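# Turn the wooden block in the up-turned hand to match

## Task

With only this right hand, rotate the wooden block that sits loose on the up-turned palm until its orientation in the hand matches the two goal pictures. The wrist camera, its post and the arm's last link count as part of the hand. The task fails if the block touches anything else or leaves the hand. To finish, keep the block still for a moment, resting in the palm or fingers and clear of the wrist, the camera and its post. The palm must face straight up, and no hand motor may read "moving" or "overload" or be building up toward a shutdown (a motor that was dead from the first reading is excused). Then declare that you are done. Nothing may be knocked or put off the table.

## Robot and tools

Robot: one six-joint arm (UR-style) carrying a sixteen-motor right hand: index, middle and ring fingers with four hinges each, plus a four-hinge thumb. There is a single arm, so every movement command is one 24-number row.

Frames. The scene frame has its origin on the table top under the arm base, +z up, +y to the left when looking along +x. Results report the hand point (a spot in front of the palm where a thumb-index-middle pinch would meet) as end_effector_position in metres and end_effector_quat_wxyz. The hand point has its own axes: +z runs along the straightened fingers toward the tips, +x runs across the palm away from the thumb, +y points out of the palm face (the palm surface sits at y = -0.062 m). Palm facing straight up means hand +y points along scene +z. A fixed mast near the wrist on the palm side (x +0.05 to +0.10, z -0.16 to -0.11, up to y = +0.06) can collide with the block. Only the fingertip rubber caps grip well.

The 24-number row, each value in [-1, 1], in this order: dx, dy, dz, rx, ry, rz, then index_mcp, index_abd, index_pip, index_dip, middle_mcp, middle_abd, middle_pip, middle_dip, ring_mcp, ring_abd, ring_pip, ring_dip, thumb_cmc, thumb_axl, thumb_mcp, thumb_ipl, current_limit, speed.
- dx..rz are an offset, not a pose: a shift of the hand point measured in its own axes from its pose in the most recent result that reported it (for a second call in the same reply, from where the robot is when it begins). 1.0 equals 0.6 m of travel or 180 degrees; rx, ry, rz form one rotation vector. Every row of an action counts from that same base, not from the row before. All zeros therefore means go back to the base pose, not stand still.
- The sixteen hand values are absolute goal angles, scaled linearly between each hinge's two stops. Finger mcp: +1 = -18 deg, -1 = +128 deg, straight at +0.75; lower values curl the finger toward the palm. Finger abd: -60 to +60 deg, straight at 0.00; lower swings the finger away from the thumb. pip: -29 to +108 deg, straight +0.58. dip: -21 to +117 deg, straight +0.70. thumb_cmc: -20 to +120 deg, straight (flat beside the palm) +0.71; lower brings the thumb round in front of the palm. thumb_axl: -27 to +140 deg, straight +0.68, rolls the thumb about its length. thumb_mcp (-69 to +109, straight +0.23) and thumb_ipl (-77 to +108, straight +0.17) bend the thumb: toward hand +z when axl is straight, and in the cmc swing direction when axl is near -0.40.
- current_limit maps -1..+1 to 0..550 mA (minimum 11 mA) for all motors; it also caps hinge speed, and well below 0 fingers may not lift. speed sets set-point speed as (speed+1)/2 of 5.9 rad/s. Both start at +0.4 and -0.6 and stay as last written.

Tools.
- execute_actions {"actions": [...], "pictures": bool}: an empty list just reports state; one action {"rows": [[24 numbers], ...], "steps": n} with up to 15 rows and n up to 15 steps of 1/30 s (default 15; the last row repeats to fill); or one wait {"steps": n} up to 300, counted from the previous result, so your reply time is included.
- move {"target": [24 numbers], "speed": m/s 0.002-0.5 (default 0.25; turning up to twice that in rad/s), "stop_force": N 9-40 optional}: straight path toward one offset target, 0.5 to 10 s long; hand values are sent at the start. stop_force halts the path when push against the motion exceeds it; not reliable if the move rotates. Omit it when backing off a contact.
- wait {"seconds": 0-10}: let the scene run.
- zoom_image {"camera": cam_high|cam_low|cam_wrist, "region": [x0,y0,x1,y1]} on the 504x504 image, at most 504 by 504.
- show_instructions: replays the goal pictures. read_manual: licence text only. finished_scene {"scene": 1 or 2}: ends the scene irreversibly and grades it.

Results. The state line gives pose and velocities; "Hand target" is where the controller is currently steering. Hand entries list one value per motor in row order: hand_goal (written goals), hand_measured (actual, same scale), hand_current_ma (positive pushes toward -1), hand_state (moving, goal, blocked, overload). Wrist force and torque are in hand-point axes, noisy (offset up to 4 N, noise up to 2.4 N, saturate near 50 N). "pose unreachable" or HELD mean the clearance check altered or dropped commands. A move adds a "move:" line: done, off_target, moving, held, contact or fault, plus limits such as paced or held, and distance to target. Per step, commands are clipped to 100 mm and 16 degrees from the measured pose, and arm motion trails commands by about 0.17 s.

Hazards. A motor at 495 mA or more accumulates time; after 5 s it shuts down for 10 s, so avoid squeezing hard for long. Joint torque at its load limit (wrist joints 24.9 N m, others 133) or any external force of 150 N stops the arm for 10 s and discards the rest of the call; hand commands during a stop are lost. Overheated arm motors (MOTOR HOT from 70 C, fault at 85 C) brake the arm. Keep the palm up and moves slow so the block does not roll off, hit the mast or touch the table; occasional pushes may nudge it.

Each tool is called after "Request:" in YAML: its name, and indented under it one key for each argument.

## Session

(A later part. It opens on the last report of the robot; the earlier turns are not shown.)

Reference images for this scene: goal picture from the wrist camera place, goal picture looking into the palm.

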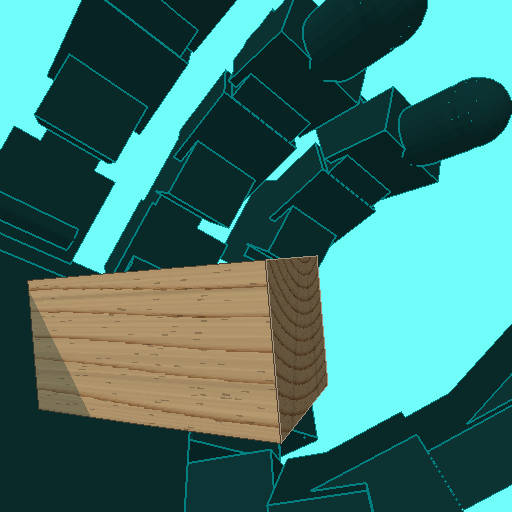

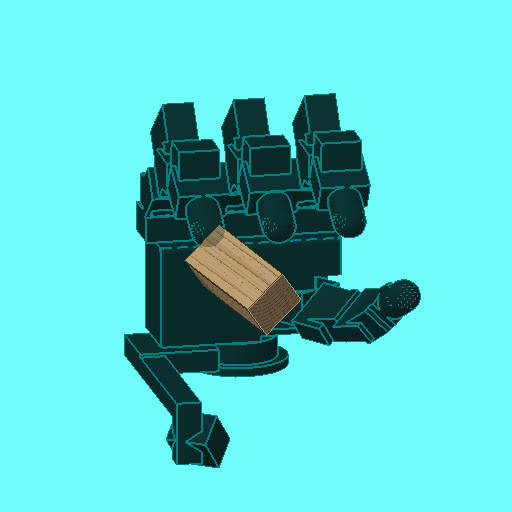

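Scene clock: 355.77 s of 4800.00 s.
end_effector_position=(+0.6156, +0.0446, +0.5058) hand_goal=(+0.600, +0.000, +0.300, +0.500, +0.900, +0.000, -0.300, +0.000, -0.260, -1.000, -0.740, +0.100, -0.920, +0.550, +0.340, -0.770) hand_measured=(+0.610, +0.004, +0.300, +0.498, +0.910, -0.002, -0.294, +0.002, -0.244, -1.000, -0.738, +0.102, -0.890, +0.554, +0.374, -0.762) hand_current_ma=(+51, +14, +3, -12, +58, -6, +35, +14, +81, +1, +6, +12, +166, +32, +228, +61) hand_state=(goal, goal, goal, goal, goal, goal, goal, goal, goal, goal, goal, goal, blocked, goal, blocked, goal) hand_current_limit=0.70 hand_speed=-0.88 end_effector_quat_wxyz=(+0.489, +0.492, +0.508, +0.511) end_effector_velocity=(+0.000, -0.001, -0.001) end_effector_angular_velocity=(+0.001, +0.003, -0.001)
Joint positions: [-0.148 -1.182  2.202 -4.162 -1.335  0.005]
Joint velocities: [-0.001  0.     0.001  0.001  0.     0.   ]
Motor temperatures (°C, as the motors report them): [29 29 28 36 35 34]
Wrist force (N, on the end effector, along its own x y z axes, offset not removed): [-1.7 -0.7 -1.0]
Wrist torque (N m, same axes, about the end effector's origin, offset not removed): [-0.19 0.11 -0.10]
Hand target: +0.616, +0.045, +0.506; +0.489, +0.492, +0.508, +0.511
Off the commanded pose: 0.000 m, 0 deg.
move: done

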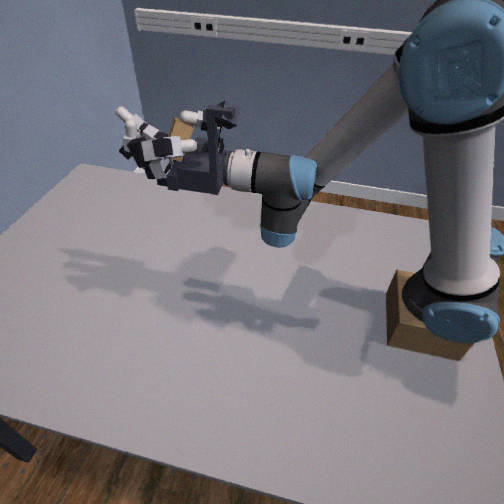

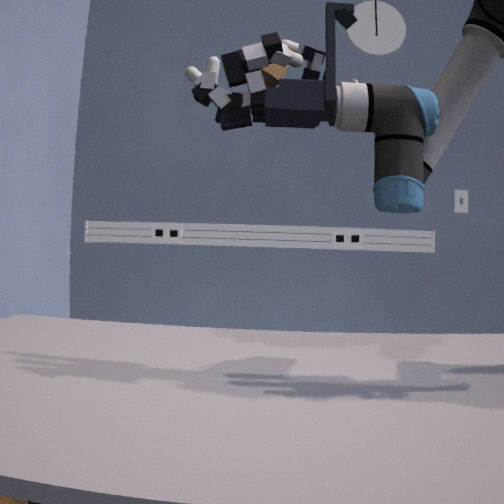

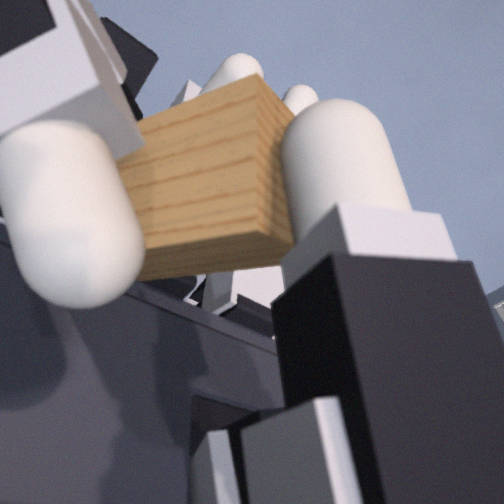

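Request:
move:
  target: [0,0,0,0,0,0,0.6,0,0.3,0.5,0.9,0,-0.3,0,-0.26,-1,-0.7,-0.3,-0.91,0.55,0.36,-0.77,0.7,-0.92]

Scene clock: 362.37 s of 4800.00 s.
end_effector_position=(+0.6156, +0.0446, +0.5058) hand_goal=(+0.600, +0.000, +0.300, +0.500, +0.900, +0.000, -0.300, +0.000, -0.260, -1.000, -0.700, -0.300, -0.910, +0.550, +0.360, -0.770) hand_measured=(+0.610, +0.004, +0.300, +0.498, +0.910, -0.002, -0.294, +0.002, -0.258, -1.000, -0.698, -0.288, -0.890, +0.554, +0.376, -0.762) hand_current_ma=(+51, +14, +3, -12, +58, -6, +35, +14, +10, +1, +9, +63, +113, +32, +100, +57) hand_state=(goal, goal, goal, goal, goal, goal, goal, goal, goal, goal, goal, goal, blocked, goal, goal, goal) hand_current_limit=0.70 hand_speed=-0.92 end_effector_quat_wxyz=(+0.489, +0.492, +0.508, +0.511) end_effector_velocity=(-0.000, -0.000, +0.000) end_effector_angular_velocity=(-0.000, -0.000, -0.001)
Joint positions: [-0.148 -1.182  2.202 -4.162 -1.335  0.005]
Joint velocities: [-0.001  0.     0.    -0.001  0.    -0.   ]
Motor temperatures (°C, as the motors report them): [29 29 28 36 35 34]
Wrist force (N, on the end effector, along its own x y z axes, offset not removed): [-1.8 -1.7 -0.8]
Wrist torque (N m, same axes, about the end effector's origin, offset not removed): [-0.27 0.07 -0.05]
Hand target: +0.616, +0.045, +0.506; +0.489, +0.492, +0.508, +0.511
Off the commanded pose: 0.000 m, 0 deg.
After step 90, 1.33 s passed at rest.
move: done

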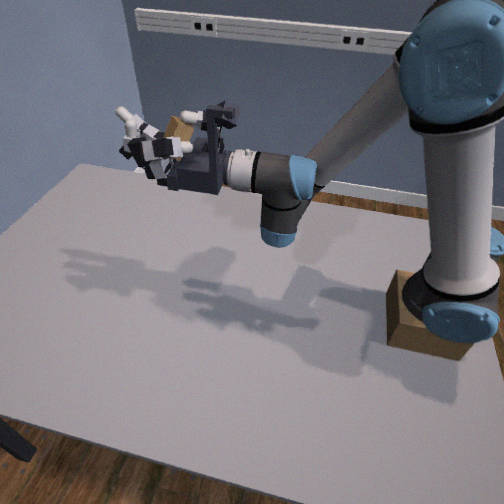

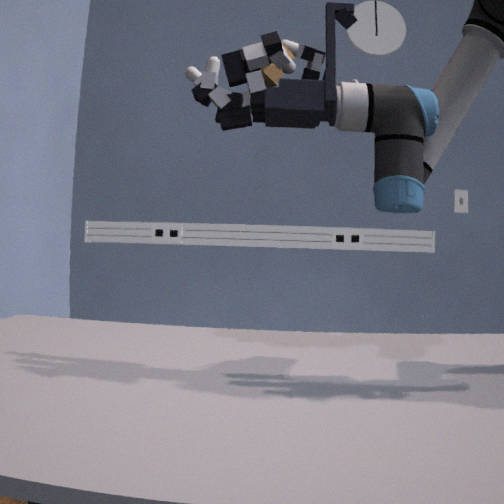

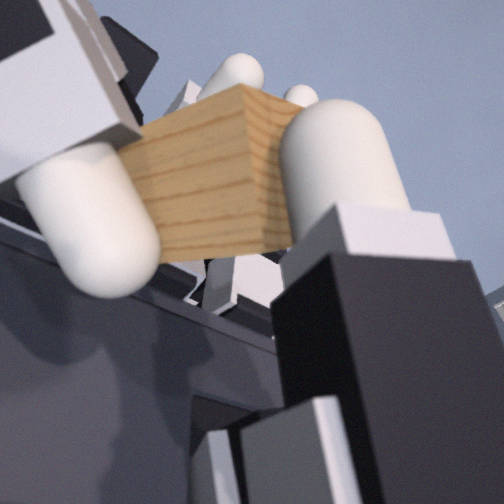

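Request:
move:
  target: [0,0,0,0,0,0,0.6,0,0.3,0.5,0.9,0,-0.3,0,-0.26,-1,-0.5,-0.1,-0.9,0.59,0.32,-0.75,0.7,-0.94]

Scene clock: 367.23 s of 4800.00 s.
end_effector_position=(+0.6156, +0.0446, +0.5058) hand_goal=(+0.600, +0.000, +0.300, +0.500, +0.900, +0.000, -0.300, +0.000, -0.260, -1.000, -0.500, -0.100, -0.900, +0.590, +0.320, -0.750) hand_measured=(+0.610, +0.004, +0.300, +0.498, +0.910, -0.002, -0.294, +0.002, -0.258, -1.000, -0.506, -0.104, -0.888, +0.594, +0.346, -0.746) hand_current_ma=(+51, +14, +3, -12, +58, -6, +35, +14, +10, +1, -27, -18, +66, +22, +175, +29) hand_state=(goal, goal, goal, goal, goal, goal, goal, goal, goal, goal, goal, goal, goal, goal, blocked, goal) hand_current_limit=0.70 hand_speed=-0.94 end_effector_quat_wxyz=(+0.489, +0.492, +0.508, +0.511) end_effector_velocity=(+0.000, -0.000, -0.000) end_effector_angular_velocity=(-0.000, +0.001, -0.001)
Joint positions: [-0.148 -1.182  2.202 -4.162 -1.335  0.005]
Joint velocities: [-0.001  0.    -0.     0.001  0.    -0.   ]
Motor temperatures (°C, as the motors report them): [29 29 28 36 35 34]
Wrist force (N, on the end effector, along its own x y z axes, offset not removed): [-2.2 -2.2 -0.7]
Wrist torque (N m, same axes, about the end effector's origin, offset not removed): [-0.32 0.17 -0.21]
Hand target: +0.616, +0.045, +0.506; +0.489, +0.492, +0.508, +0.511
Off the commanded pose: 0.000 m, 0 deg.
After step 90, 0.27 s passed at rest.
move: done

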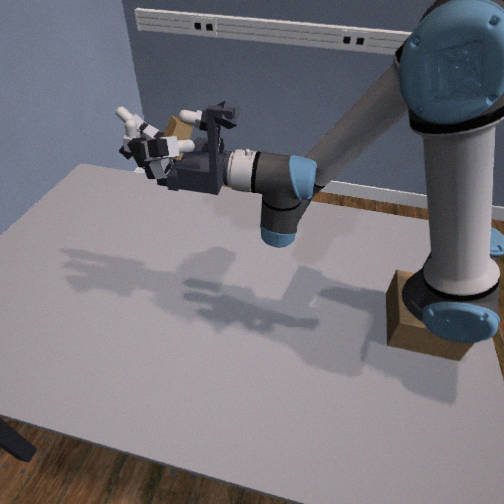

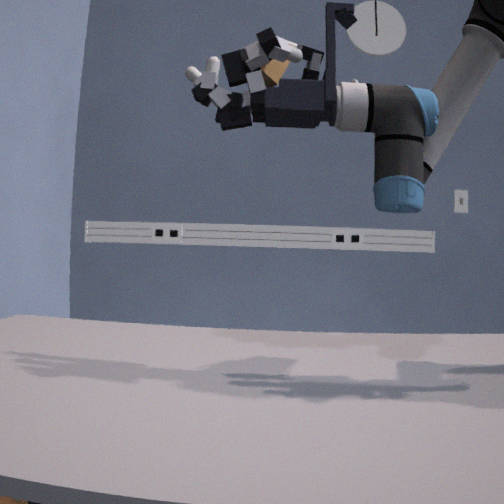

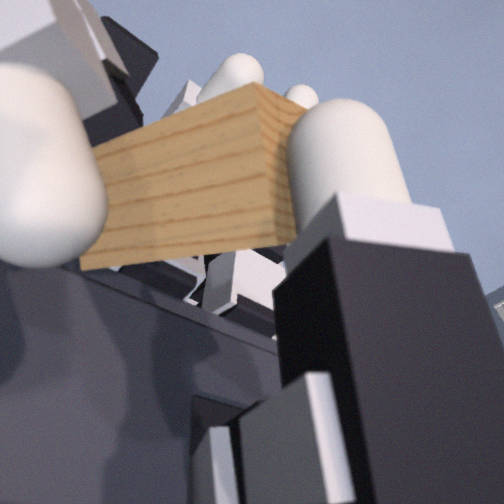

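Request:
finished_scene:
  scene: 2

The scene is finished: the task was done.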